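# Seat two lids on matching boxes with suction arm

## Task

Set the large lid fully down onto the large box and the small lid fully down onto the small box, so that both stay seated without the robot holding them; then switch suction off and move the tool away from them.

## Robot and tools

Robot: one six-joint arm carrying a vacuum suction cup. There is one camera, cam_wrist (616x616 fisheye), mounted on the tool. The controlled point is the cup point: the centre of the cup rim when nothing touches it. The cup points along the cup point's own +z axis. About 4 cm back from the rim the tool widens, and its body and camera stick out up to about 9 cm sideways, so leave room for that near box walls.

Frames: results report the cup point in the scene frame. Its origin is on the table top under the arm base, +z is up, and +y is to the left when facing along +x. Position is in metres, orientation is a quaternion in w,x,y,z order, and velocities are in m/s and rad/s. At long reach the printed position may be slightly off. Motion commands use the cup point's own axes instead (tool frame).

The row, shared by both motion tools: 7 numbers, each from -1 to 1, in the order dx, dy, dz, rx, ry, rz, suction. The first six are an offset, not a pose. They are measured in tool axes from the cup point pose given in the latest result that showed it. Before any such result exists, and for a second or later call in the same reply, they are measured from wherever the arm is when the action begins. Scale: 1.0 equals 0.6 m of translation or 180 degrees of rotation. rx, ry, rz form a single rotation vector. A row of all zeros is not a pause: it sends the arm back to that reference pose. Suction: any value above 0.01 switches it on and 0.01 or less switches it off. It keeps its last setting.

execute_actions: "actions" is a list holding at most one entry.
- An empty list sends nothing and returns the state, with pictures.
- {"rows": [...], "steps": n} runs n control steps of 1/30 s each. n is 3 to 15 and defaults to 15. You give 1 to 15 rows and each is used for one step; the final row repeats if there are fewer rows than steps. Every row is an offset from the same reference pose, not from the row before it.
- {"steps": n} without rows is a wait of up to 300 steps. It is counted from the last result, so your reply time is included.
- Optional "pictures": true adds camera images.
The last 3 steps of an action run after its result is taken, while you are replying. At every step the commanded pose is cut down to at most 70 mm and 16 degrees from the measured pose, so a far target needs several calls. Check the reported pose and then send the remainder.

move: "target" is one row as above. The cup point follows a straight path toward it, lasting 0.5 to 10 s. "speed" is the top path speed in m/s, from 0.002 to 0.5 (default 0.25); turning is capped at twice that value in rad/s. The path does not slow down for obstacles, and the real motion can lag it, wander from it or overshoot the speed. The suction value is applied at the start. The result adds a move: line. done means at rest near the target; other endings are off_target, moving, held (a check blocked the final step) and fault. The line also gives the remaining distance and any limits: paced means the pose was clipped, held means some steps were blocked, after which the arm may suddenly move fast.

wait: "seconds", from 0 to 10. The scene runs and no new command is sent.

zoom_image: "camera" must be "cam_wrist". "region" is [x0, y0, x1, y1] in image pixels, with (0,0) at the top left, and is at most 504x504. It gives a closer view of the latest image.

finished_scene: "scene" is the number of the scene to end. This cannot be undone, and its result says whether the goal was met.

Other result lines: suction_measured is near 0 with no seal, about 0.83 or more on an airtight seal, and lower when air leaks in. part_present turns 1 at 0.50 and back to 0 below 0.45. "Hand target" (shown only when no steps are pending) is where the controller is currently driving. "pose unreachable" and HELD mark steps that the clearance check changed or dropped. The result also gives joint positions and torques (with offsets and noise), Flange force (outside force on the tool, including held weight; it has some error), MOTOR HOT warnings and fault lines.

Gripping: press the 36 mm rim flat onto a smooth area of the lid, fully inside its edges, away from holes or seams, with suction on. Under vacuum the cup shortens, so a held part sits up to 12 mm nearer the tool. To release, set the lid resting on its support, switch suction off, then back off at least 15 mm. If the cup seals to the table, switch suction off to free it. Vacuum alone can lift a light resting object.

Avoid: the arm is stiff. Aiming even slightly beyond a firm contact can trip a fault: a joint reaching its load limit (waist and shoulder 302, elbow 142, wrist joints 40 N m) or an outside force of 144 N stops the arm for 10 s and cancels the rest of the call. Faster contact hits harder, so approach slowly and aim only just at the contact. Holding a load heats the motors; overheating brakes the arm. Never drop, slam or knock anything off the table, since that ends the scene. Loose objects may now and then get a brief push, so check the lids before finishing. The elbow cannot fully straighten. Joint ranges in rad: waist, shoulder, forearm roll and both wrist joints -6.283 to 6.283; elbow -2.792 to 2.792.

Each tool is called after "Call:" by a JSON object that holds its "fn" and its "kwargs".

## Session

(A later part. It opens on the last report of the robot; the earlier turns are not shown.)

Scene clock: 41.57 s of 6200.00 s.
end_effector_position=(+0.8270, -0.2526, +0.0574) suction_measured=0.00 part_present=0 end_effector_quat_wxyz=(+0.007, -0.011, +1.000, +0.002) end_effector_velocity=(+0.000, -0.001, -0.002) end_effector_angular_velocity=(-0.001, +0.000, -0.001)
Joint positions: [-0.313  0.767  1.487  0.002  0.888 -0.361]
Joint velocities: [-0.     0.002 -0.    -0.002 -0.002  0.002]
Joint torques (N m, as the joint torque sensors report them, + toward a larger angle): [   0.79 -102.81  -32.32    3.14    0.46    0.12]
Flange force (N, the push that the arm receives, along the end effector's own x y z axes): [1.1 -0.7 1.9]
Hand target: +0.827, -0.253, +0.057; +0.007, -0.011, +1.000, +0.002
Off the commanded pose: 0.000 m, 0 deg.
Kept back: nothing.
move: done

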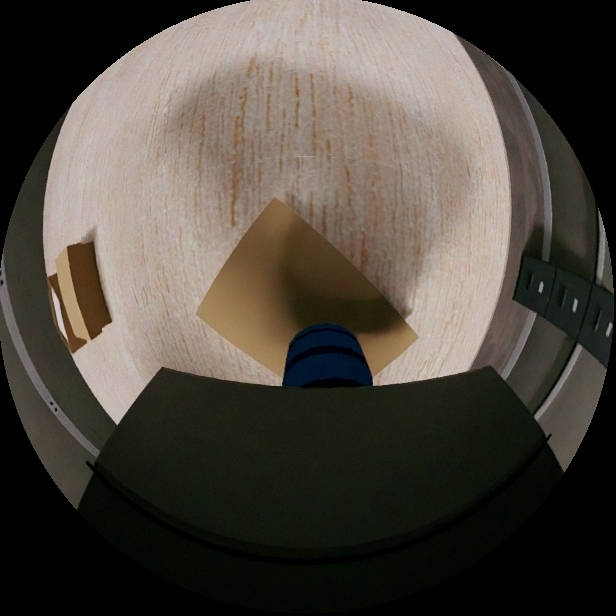

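Call:
{"fn": "move", "kwargs": {"target": [-0.017,0.025,0,0,0,-0.26,0]}}

Call:
{"fn": "move", "kwargs": {"target": [0,0,0.057,0,0,0,1], "speed": 0.02}}

Call:
{"fn": "move", "kwargs": {"target": [0,0,-0.2,0,0,0.26,1]}}

Call:
{"fn": "move", "kwargs": {"target": [0.12,0.8,0,0,0,0.14,1]}}

Scene clock: 43.83 s of 6200.00 s.
end_effector_position=(+0.8368, -0.2373, +0.0575) suction_measured=0.00 part_present=0 end_effector_quat_wxyz=(+0.007, -0.408, +0.913, -0.001) end_effector_velocity=(-0.000, +0.000, -0.001) end_effector_angular_velocity=(+0.001, +0.001, +0.002)
Joint positions: [-0.292  0.774  1.474  0.002  0.894 -1.157]
Joint velocities: [-0.     0.001 -0.     0.001  0.001 -0.003]
Joint torques (N m, as the joint torque sensors report them, + toward a larger angle): [   0.51 -103.7   -32.78    3.14    0.47    0.36]
Flange force (N, the push that the arm receives, along the end effector's own x y z axes): [1.0 0.8 2.6]
Hand target: +0.837, -0.237, +0.058; +0.007, -0.408, +0.913, -0.001
Off the commanded pose: 0.000 m, 0 deg.
Kept back: nothing.
move: done

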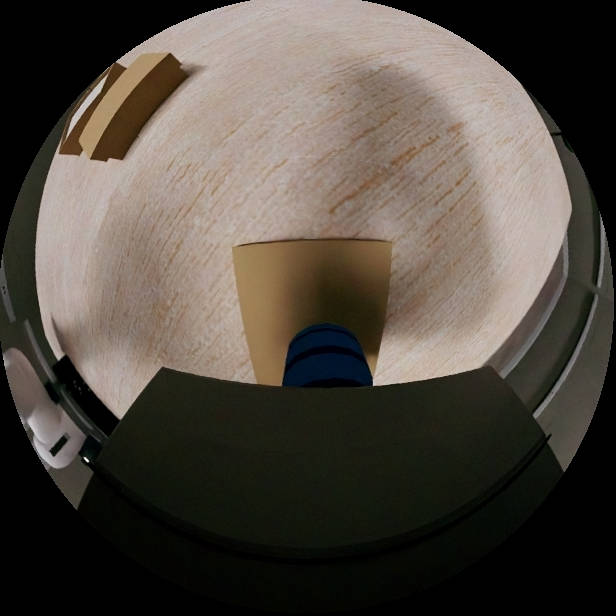

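Scene clock: 45.77 s of 6200.00 s.
end_effector_position=(+0.8373, -0.2373, +0.0234) suction_measured=0.93 part_present=1 end_effector_quat_wxyz=(+0.007, -0.407, +0.913, -0.001) end_effector_velocity=(-0.001, +0.001, -0.002) end_effector_angular_velocity=(+0.002, +0.005, +0.003)
Joint positions: [-0.292  0.809  1.482  0.002  0.851 -1.157]
Joint velocities: [ 0.001  0.002  0.     0.     0.003 -0.002]
Joint torques (N m, as the joint torque sensors report them, + toward a larger angle): [   0.41 -105.35  -32.32    2.93    0.47    0.26]
Flange force (N, the push that the arm receives, along the end effector's own x y z axes): [1.4 2.1 3.0]
Hand target: +0.837, -0.237, +0.023; +0.007, -0.407, +0.913, -0.001
Off the commanded pose: 0.000 m, 0 deg.
Kept back: nothing.
move: done

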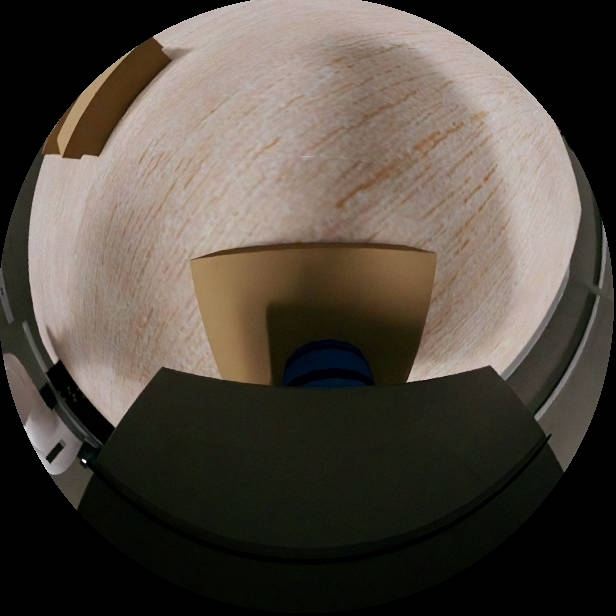

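Scene clock: 47.80 s of 6200.00 s.
end_effector_position=(+0.8356, -0.2375, +0.1433) suction_measured=0.94 part_present=1 end_effector_quat_wxyz=(+0.007, -0.011, +1.000, +0.002) end_effector_velocity=(+0.000, -0.001, -0.001) end_effector_angular_velocity=(-0.001, +0.000, -0.003)
Joint positions: [-0.292  0.693  1.44   0.002  1.009 -0.34 ]
Joint velocities: [-0.     0.001 -0.    -0.001 -0.001  0.003]
Joint torques (N m, as the joint torque sensors report them, + toward a larger angle): [  1.38 -99.87 -35.46   3.42   0.52   0.06]
Flange force (N, the push that the arm receives, along the end effector's own x y z axes): [2.0 -1.1 2.3]
Hand target: +0.836, -0.238, +0.143; +0.007, -0.011, +1.000, +0.002
Off the commanded pose: 0.000 m, 0 deg.
Kept back: nothing.
move: done

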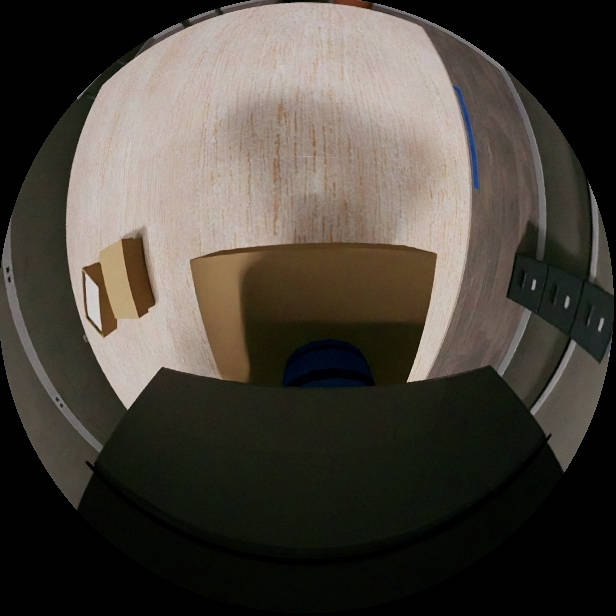

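Scene clock: 50.17 s of 6200.00 s.
end_effector_position=(+0.7516, +0.2406, +0.1433) suction_measured=0.94 part_present=1 end_effector_quat_wxyz=(+0.006, +0.207, +0.978, +0.003) end_effector_velocity=(-0.000, +0.001, -0.001) end_effector_angular_velocity=(-0.000, +0.001, +0.000)
Joint positions: [0.29  0.587 1.631 0.002 0.924 0.681]
Joint velocities: [ 0.001  0.002 -0.     0.    -0.001  0.001]
Joint torques (N m, as the joint torque sensors report them, + toward a larger angle): [ -0.99 -89.02 -33.83   3.35   0.4    0.18]
Flange force (N, the push that the arm receives, along the end effector's own x y z axes): [0.9 -0.6 3.6]
Hand target: +0.752, +0.241, +0.143; +0.006, +0.207, +0.978, +0.003
Off the commanded pose: 0.001 m, 0 deg.
Kept back: nothing.
move: done

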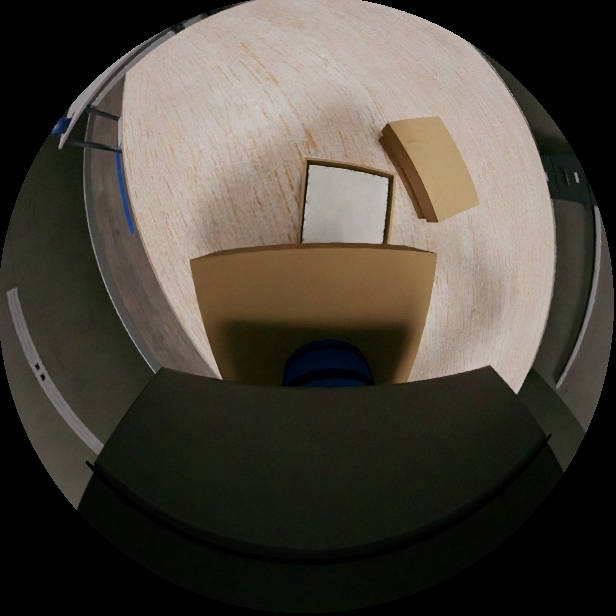

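Call:
{"fn": "move", "kwargs": {"target": [-0.09,-0.05,0.08,0,0,0.045,1], "speed": 0.08}}

Scene clock: 51.70 s of 6200.00 s.
end_effector_position=(+0.7896, +0.1915, +0.0957) suction_measured=0.94 part_present=1 end_effector_quat_wxyz=(+0.006, +0.276, +0.961, +0.004) end_effector_velocity=(+0.000, -0.000, +0.000) end_effector_angular_velocity=(-0.000, -0.001, -0.001)
Joint positions: [0.219 0.664 1.6   0.002 0.878 0.752]
Joint velocities: [-0.001 -0.     0.    -0.    -0.001  0.   ]
Joint torques (N m, as the joint torque sensors report them, + toward a larger angle): [  0.15 -94.8  -32.52   3.07   0.45   0.2 ]
Flange force (N, the push that the arm receives, along the end effector's own x y z axes): [0.2 -1.5 2.6]
Hand target: +0.790, +0.191, +0.096; +0.006, +0.276, +0.961, +0.004
Off the commanded pose: 0.000 m, 0 deg.
Kept back: nothing.
move: done

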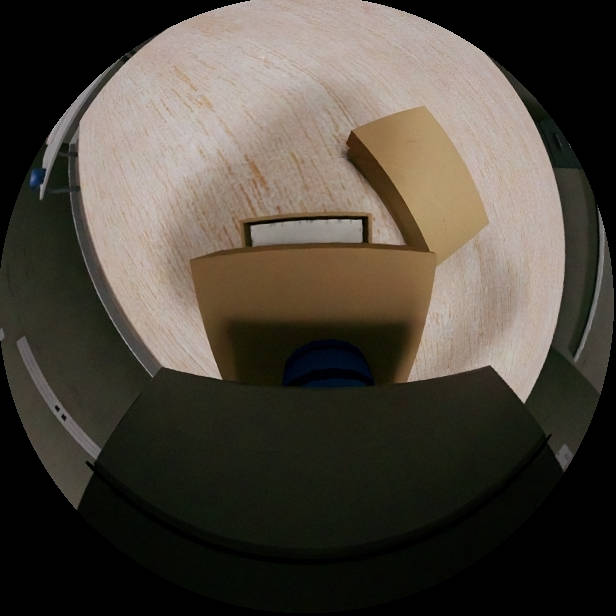

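Call:
{"fn": "move", "kwargs": {"target": [-0.042,0.012,0,0,0,0,1], "speed": 0.05}}

Call:
{"fn": "move", "kwargs": {"target": [0,0,0.057,0,0,0,1], "speed": 0.01}}

Scene clock: 53.83 s of 6200.00 s.
end_effector_position=(+0.8148, +0.1843, +0.0961) suction_measured=0.94 part_present=1 end_effector_quat_wxyz=(+0.006, +0.276, +0.961, +0.004) end_effector_velocity=(+0.000, -0.000, -0.000) end_effector_angular_velocity=(+0.000, -0.000, -0.002)
Joint positions: [0.205 0.693 1.546 0.002 0.904 0.738]
Joint velocities: [-0.     0.    -0.     0.    -0.     0.001]
Joint torques (N m, as the joint torque sensors report them, + toward a larger angle): [ -0.1  -97.12 -33.22   3.08   0.42   0.16]
Flange force (N, the push that the arm receives, along the end effector's own x y z axes): [1.1 -1.8 2.0]
Hand target: +0.815, +0.184, +0.096; +0.006, +0.276, +0.961, +0.004
Off the commanded pose: 0.000 m, 0 deg.
Kept back: nothing.
move: done

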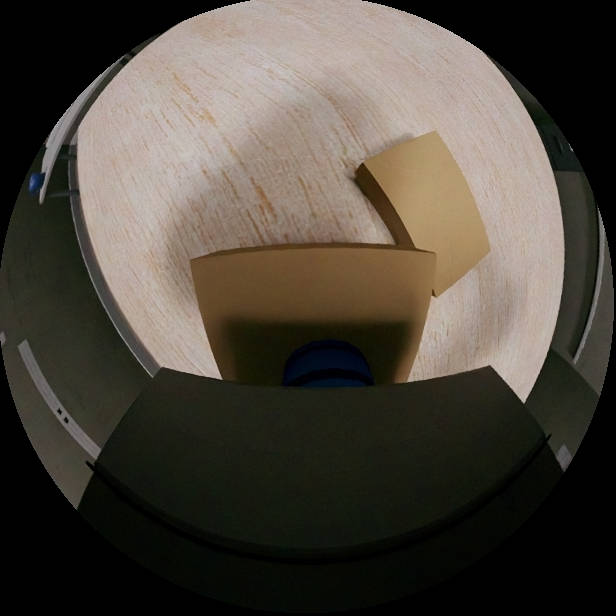

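Scene clock: 57.47 s of 6200.00 s.
end_effector_position=(+0.8153, +0.1844, +0.0620) suction_measured=0.94 part_present=1 end_effector_quat_wxyz=(+0.006, +0.276, +0.961, +0.004) end_effector_velocity=(+0.000, -0.000, -0.001) end_effector_angular_velocity=(-0.000, -0.000, -0.001)
Joint positions: [0.205 0.728 1.557 0.002 0.857 0.738]
Joint velocities: [-0.     0.001  0.    -0.    -0.001  0.001]
Joint torques (N m, as the joint torque sensors report them, + toward a larger angle): [ -1.87 -78.68 -21.25   2.35   0.67   0.16]
Flange force (N, the push that the arm receives, along the end effector's own x y z axes): [1.6 0.7 -22.1]
Hand target: +0.815, +0.184, +0.062; +0.006, +0.276, +0.961, +0.004
Off the commanded pose: 0.000 m, 0 deg.
Kept back: nothing.
move: done

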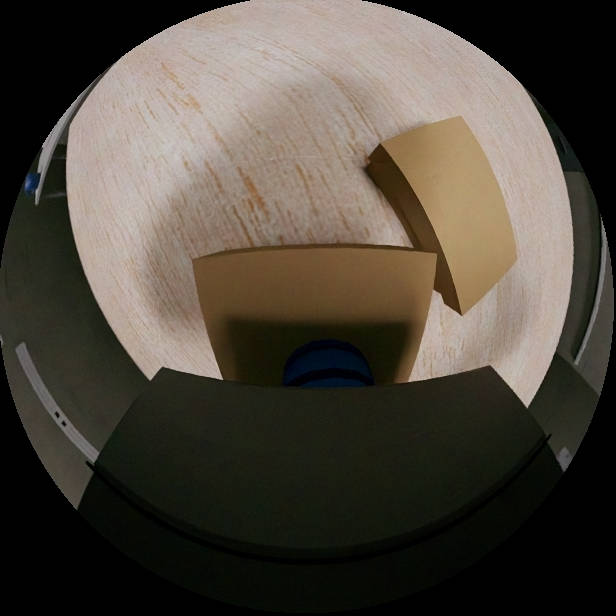

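Call:
{"fn": "move", "kwargs": {"target": [0,-0.007,-0.025,0,0,0,1], "speed": 0.03}}

Call:
{"fn": "move", "kwargs": {"target": [0,0,0.025,0,0,0,1], "speed": 0.01}}

Scene clock: 58.50 s of 6200.00 s.
end_effector_position=(+0.8129, +0.1808, +0.0770) suction_measured=0.94 part_present=1 end_effector_quat_wxyz=(+0.006, +0.276, +0.961, +0.004) end_effector_velocity=(+0.001, +0.000, -0.000) end_effector_angular_velocity=(+0.001, -0.002, +0.001)
Joint positions: [0.201 0.708 1.559 0.002 0.874 0.734]
Joint velocities: [-0.     0.    -0.     0.    -0.002 -0.001]
Joint torques (N m, as the joint torque sensors report them, + toward a larger angle): [ -0.34 -97.31 -32.34   3.08   0.47   0.17]
Flange force (N, the push that the arm receives, along the end effector's own x y z axes): [0.7 -1.8 2.0]
Hand target: +0.813, +0.181, +0.077; +0.006, +0.276, +0.961, +0.004
Off the commanded pose: 0.000 m, 0 deg.
Kept back: nothing.
move: done

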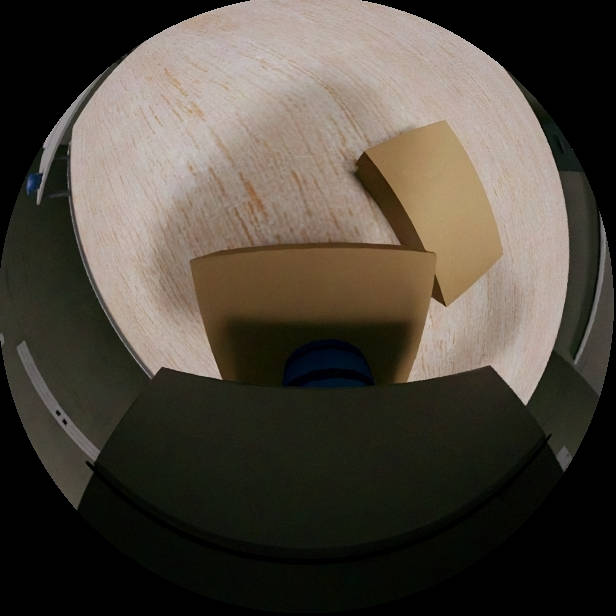

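Scene clock: 60.23 s of 6200.00 s.
end_effector_position=(+0.8132, +0.1808, +0.0621) suction_measured=0.94 part_present=1 end_effector_quat_wxyz=(+0.006, +0.276, +0.961, +0.004) end_effector_velocity=(+0.000, +0.000, +0.001) end_effector_angular_velocity=(+0.000, -0.001, +0.001)
Joint positions: [0.201 0.724 1.564 0.002 0.854 0.734]
Joint velocities: [ 0.    -0.001 -0.    -0.     0.    -0.001]
Joint torques (N m, as the joint torque sensors report them, + toward a larger angle): [  4.12 -81.98 -25.58   3.64   0.     0.3 ]
Flange force (N, the push that the arm receives, along the end effector's own x y z axes): [0.5 -8.6 -18.1]
Hand target: +0.813, +0.181, +0.062; +0.006, +0.276, +0.961, +0.004
Off the commanded pose: 0.000 m, 0 deg.
Kept back: nothing.
move: done

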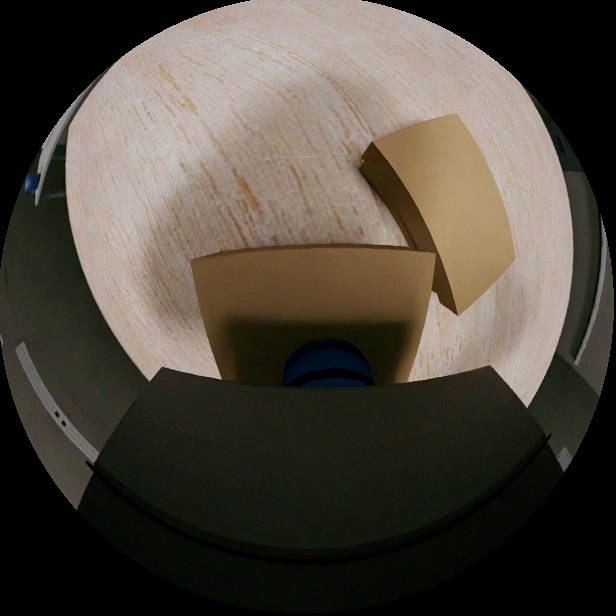

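Call:
{"fn": "move", "kwargs": {"target": [0,0.0035,-0.025,0,0,0,1], "speed": 0.03}}

Call:
{"fn": "move", "kwargs": {"target": [0,0,0.025,0,0,0,1], "speed": 0.01}}

Scene clock: 61.23 s of 6200.00 s.
end_effector_position=(+0.8141, +0.1826, +0.0771) suction_measured=0.94 part_present=1 end_effector_quat_wxyz=(+0.006, +0.276, +0.961, +0.004) end_effector_velocity=(-0.000, -0.001, -0.001) end_effector_angular_velocity=(-0.000, +0.002, -0.001)
Joint positions: [0.203 0.71  1.556 0.002 0.876 0.736]
Joint velocities: [-0.001  0.001 -0.    -0.     0.001  0.   ]
Joint torques (N m, as the joint torque sensors report them, + toward a larger angle): [ -0.68 -98.19 -32.8    3.09   0.44   0.24]
Flange force (N, the push that the arm receives, along the end effector's own x y z axes): [0.9 -1.8 2.9]
Hand target: +0.814, +0.183, +0.077; +0.006, +0.276, +0.961, +0.004
Off the commanded pose: 0.000 m, 0 deg.
Kept back: nothing.
move: done

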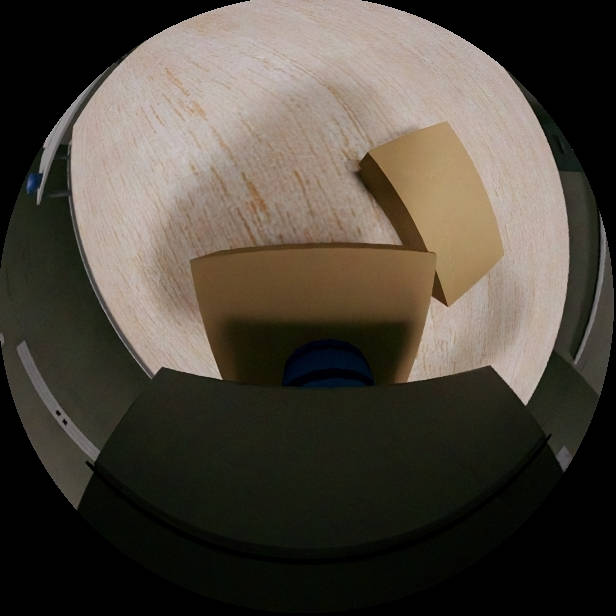

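Scene clock: 62.97 s of 6200.00 s.
end_effector_position=(+0.8143, +0.1826, +0.0621) suction_measured=0.94 part_present=1 end_effector_quat_wxyz=(+0.006, +0.276, +0.961, +0.004) end_effector_velocity=(-0.001, -0.000, -0.001) end_effector_angular_velocity=(+0.001, +0.003, -0.001)
Joint positions: [0.203 0.726 1.56  0.002 0.856 0.736]
Joint velocities: [-0.001  0.001  0.001  0.001  0.    -0.001]
Joint torques (N m, as the joint torque sensors report them, + toward a larger angle): [  0.17 -95.23 -30.26   3.22   0.27   0.27]
Flange force (N, the push that the arm receives, along the end effector's own x y z axes): [0.4 -2.0 -2.2]
Hand target: +0.814, +0.183, +0.062; +0.006, +0.276, +0.961, +0.004
Off the commanded pose: 0.000 m, 0 deg.
Kept back: nothing.
move: done

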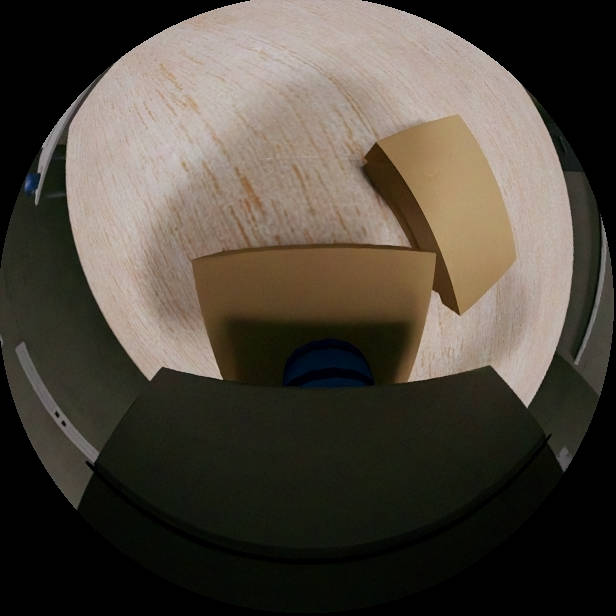

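Call:
{"fn": "move", "kwargs": {"target": [0,0,0.015,0,0,0,1], "speed": 0.01}}

Call:
{"fn": "move", "kwargs": {"target": [0,0,0.015,0,0,0,1], "speed": 0.01}}

Scene clock: 64.33 s of 6200.00 s.
end_effector_position=(+0.8144, +0.1827, +0.0531) suction_measured=0.94 part_present=1 end_effector_quat_wxyz=(+0.006, +0.276, +0.961, +0.004) end_effector_velocity=(+0.000, -0.000, -0.000) end_effector_angular_velocity=(+0.000, +0.001, -0.001)
Joint positions: [0.203 0.735 1.563 0.002 0.844 0.736]
Joint velocities: [-0.001  0.001 -0.001  0.001  0.001 -0.   ]
Joint torques (N m, as the joint torque sensors report them, + toward a larger angle): [ -0.47 -99.34 -31.97   2.87   0.31   0.11]
Flange force (N, the push that the arm receives, along the end effector's own x y z axes): [1.2 -1.5 2.7]
Hand target: +0.814, +0.183, +0.053; +0.006, +0.276, +0.961, +0.004
Off the commanded pose: 0.000 m, 0 deg.
Kept back: nothing.
move: done

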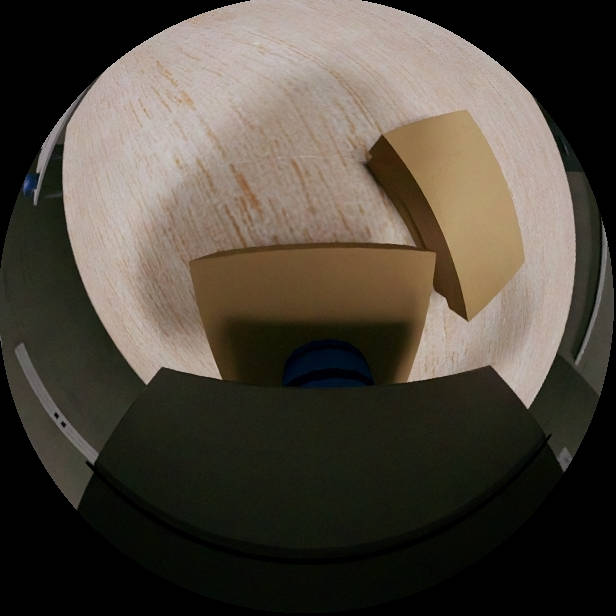

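Scene clock: 65.47 s of 6200.00 s.
end_effector_position=(+0.8145, +0.1827, +0.0441) suction_measured=0.94 part_present=1 end_effector_quat_wxyz=(+0.006, +0.276, +0.961, +0.004) end_effector_velocity=(-0.000, +0.000, -0.001) end_effector_angular_velocity=(-0.001, +0.000, -0.000)
Joint positions: [0.203 0.745 1.565 0.002 0.832 0.736]
Joint velocities: [ 0.     0.001  0.    -0.001 -0.001  0.001]
Joint torques (N m, as the joint torque sensors report them, + toward a larger angle): [  0.48 -99.15 -31.81   3.01   0.44   0.2 ]
Flange force (N, the push that the arm receives, along the end effector's own x y z axes): [1.2 -3.5 2.0]
Hand target: +0.814, +0.183, +0.044; +0.006, +0.276, +0.961, +0.004
Off the commanded pose: 0.000 m, 0 deg.
Kept back: nothing.
move: done

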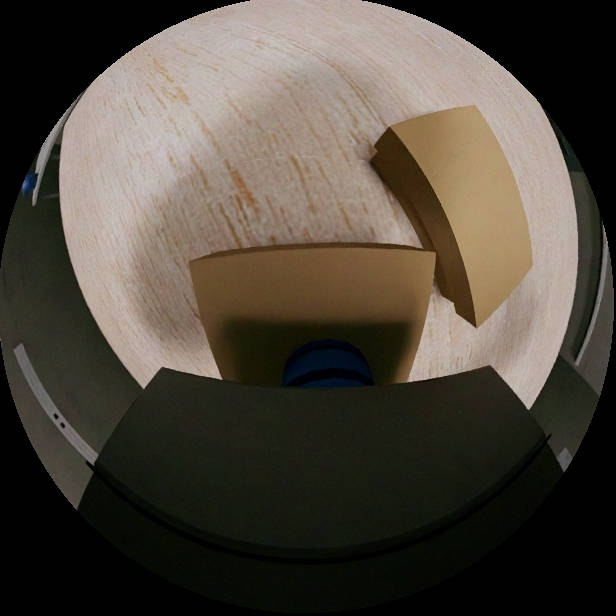

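Call:
{"fn": "move", "kwargs": {"target": [0,0,0.006,0,0,0,1], "speed": 0.01}}

Call:
{"fn": "move", "kwargs": {"target": [0,0,-0.04,0,0,0,0], "speed": 0.03}}

Call:
{"fn": "move", "kwargs": {"target": [0,0,-0.4,0,0,0,0], "speed": 0.2}}

Scene clock: 66.40 s of 6200.00 s.
end_effector_position=(+0.8145, +0.1827, +0.0405) suction_measured=0.94 part_present=1 end_effector_quat_wxyz=(+0.006, +0.276, +0.961, +0.004) end_effector_velocity=(-0.001, +0.000, -0.001) end_effector_angular_velocity=(-0.001, +0.003, +0.000)
Joint positions: [0.203 0.749 1.566 0.002 0.827 0.736]
Joint velocities: [ 0.001  0.001 -0.    -0.     0.002  0.   ]
Joint torques (N m, as the joint torque sensors report them, + toward a larger angle): [  0.14 -99.45 -31.18   2.79   0.32   0.23]
Flange force (N, the push that the arm receives, along the end effector's own x y z axes): [0.2 -2.2 2.1]
Hand target: +0.815, +0.183, +0.040; +0.006, +0.276, +0.961, +0.004
Off the commanded pose: 0.000 m, 0 deg.
Kept back: nothing.
move: done

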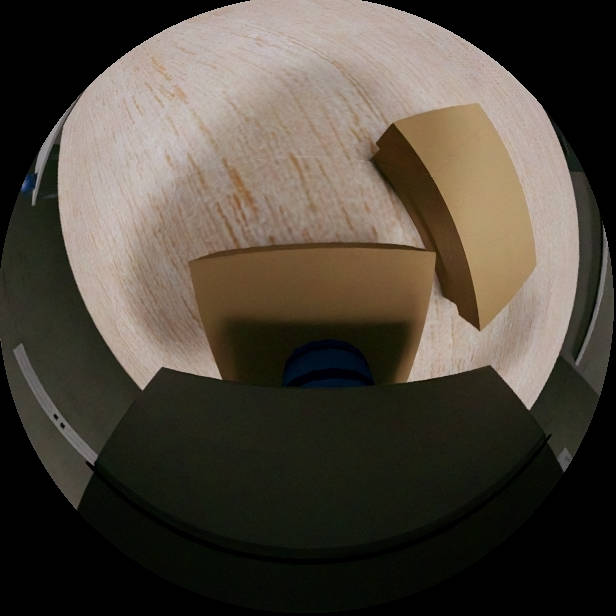

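Scene clock: 67.47 s of 6200.00 s.
end_effector_position=(+0.8142, +0.1826, +0.0645) suction_measured=0.00 part_present=0 end_effector_quat_wxyz=(+0.006, +0.276, +0.961, +0.004) end_effector_velocity=(+0.000, -0.001, +0.001) end_effector_angular_velocity=(+0.000, -0.000, -0.001)
Joint positions: [0.203 0.723 1.56  0.002 0.859 0.736]
Joint velocities: [-0.001 -0.001  0.     0.     0.    -0.   ]
Joint torques (N m, as the joint torque sensors report them, + toward a larger angle): [  0.74 -97.09 -32.16   3.     0.57   0.05]
Flange force (N, the push that the arm receives, along the end effector's own x y z axes): [1.5 -3.9 1.2]
Hand target: +0.814, +0.183, +0.064; +0.006, +0.276, +0.961, +0.004
Off the commanded pose: 0.000 m, 0 deg.
Kept back: nothing.
move: done

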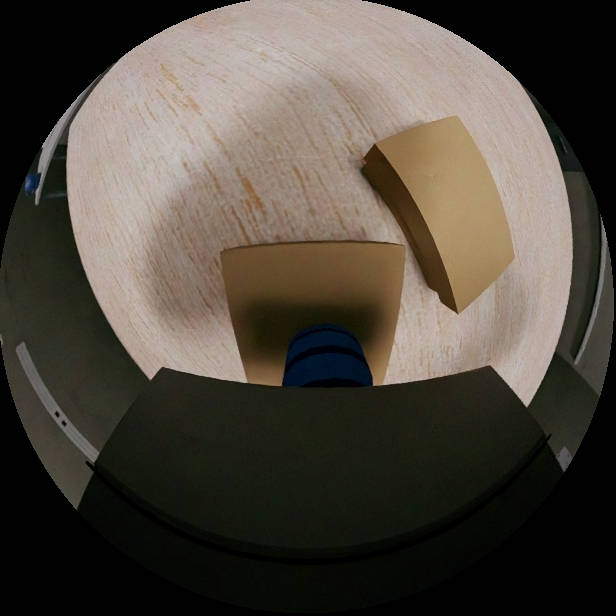

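Scene clock: 69.07 s of 6200.00 s.
end_effector_position=(+0.8106, +0.1821, +0.3044) suction_measured=0.00 part_present=0 end_effector_quat_wxyz=(+0.006, +0.275, +0.961, +0.004) end_effector_velocity=(+0.000, +0.000, -0.000) end_effector_angular_velocity=(-0.000, +0.001, +0.001)
Joint positions: [0.203 0.524 1.407 0.002 1.211 0.736]
Joint velocities: [-0.     0.001 -0.001  0.     0.001 -0.001]
Joint torques (N m, as the joint torque sensors report them, + toward a larger angle): [  0.65 -88.55 -39.24   3.68   0.45   0.23]
Flange force (N, the push that the arm receives, along the end effector's own x y z axes): [0.4 -2.6 2.7]
Hand target: +0.811, +0.182, +0.305; +0.006, +0.275, +0.961, +0.004
Off the commanded pose: 0.000 m, 0 deg.
Kept back: nothing.
move: done

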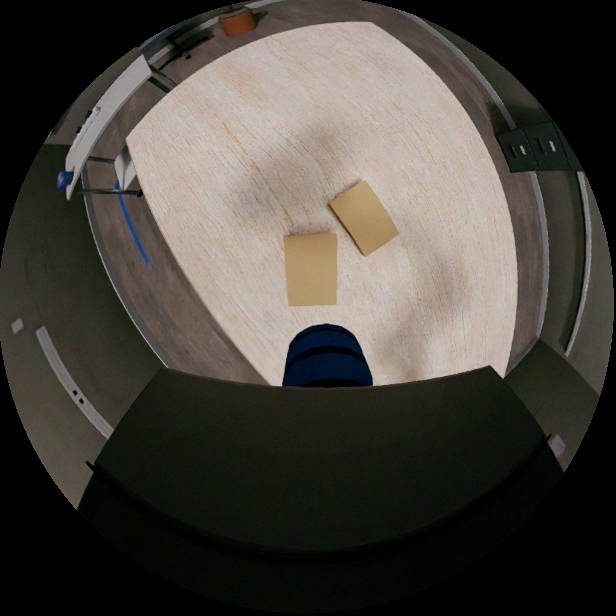

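Call:
{"fn": "finished_scene", "kwargs": {"scene": 2}}

The scene is finished: the task was done.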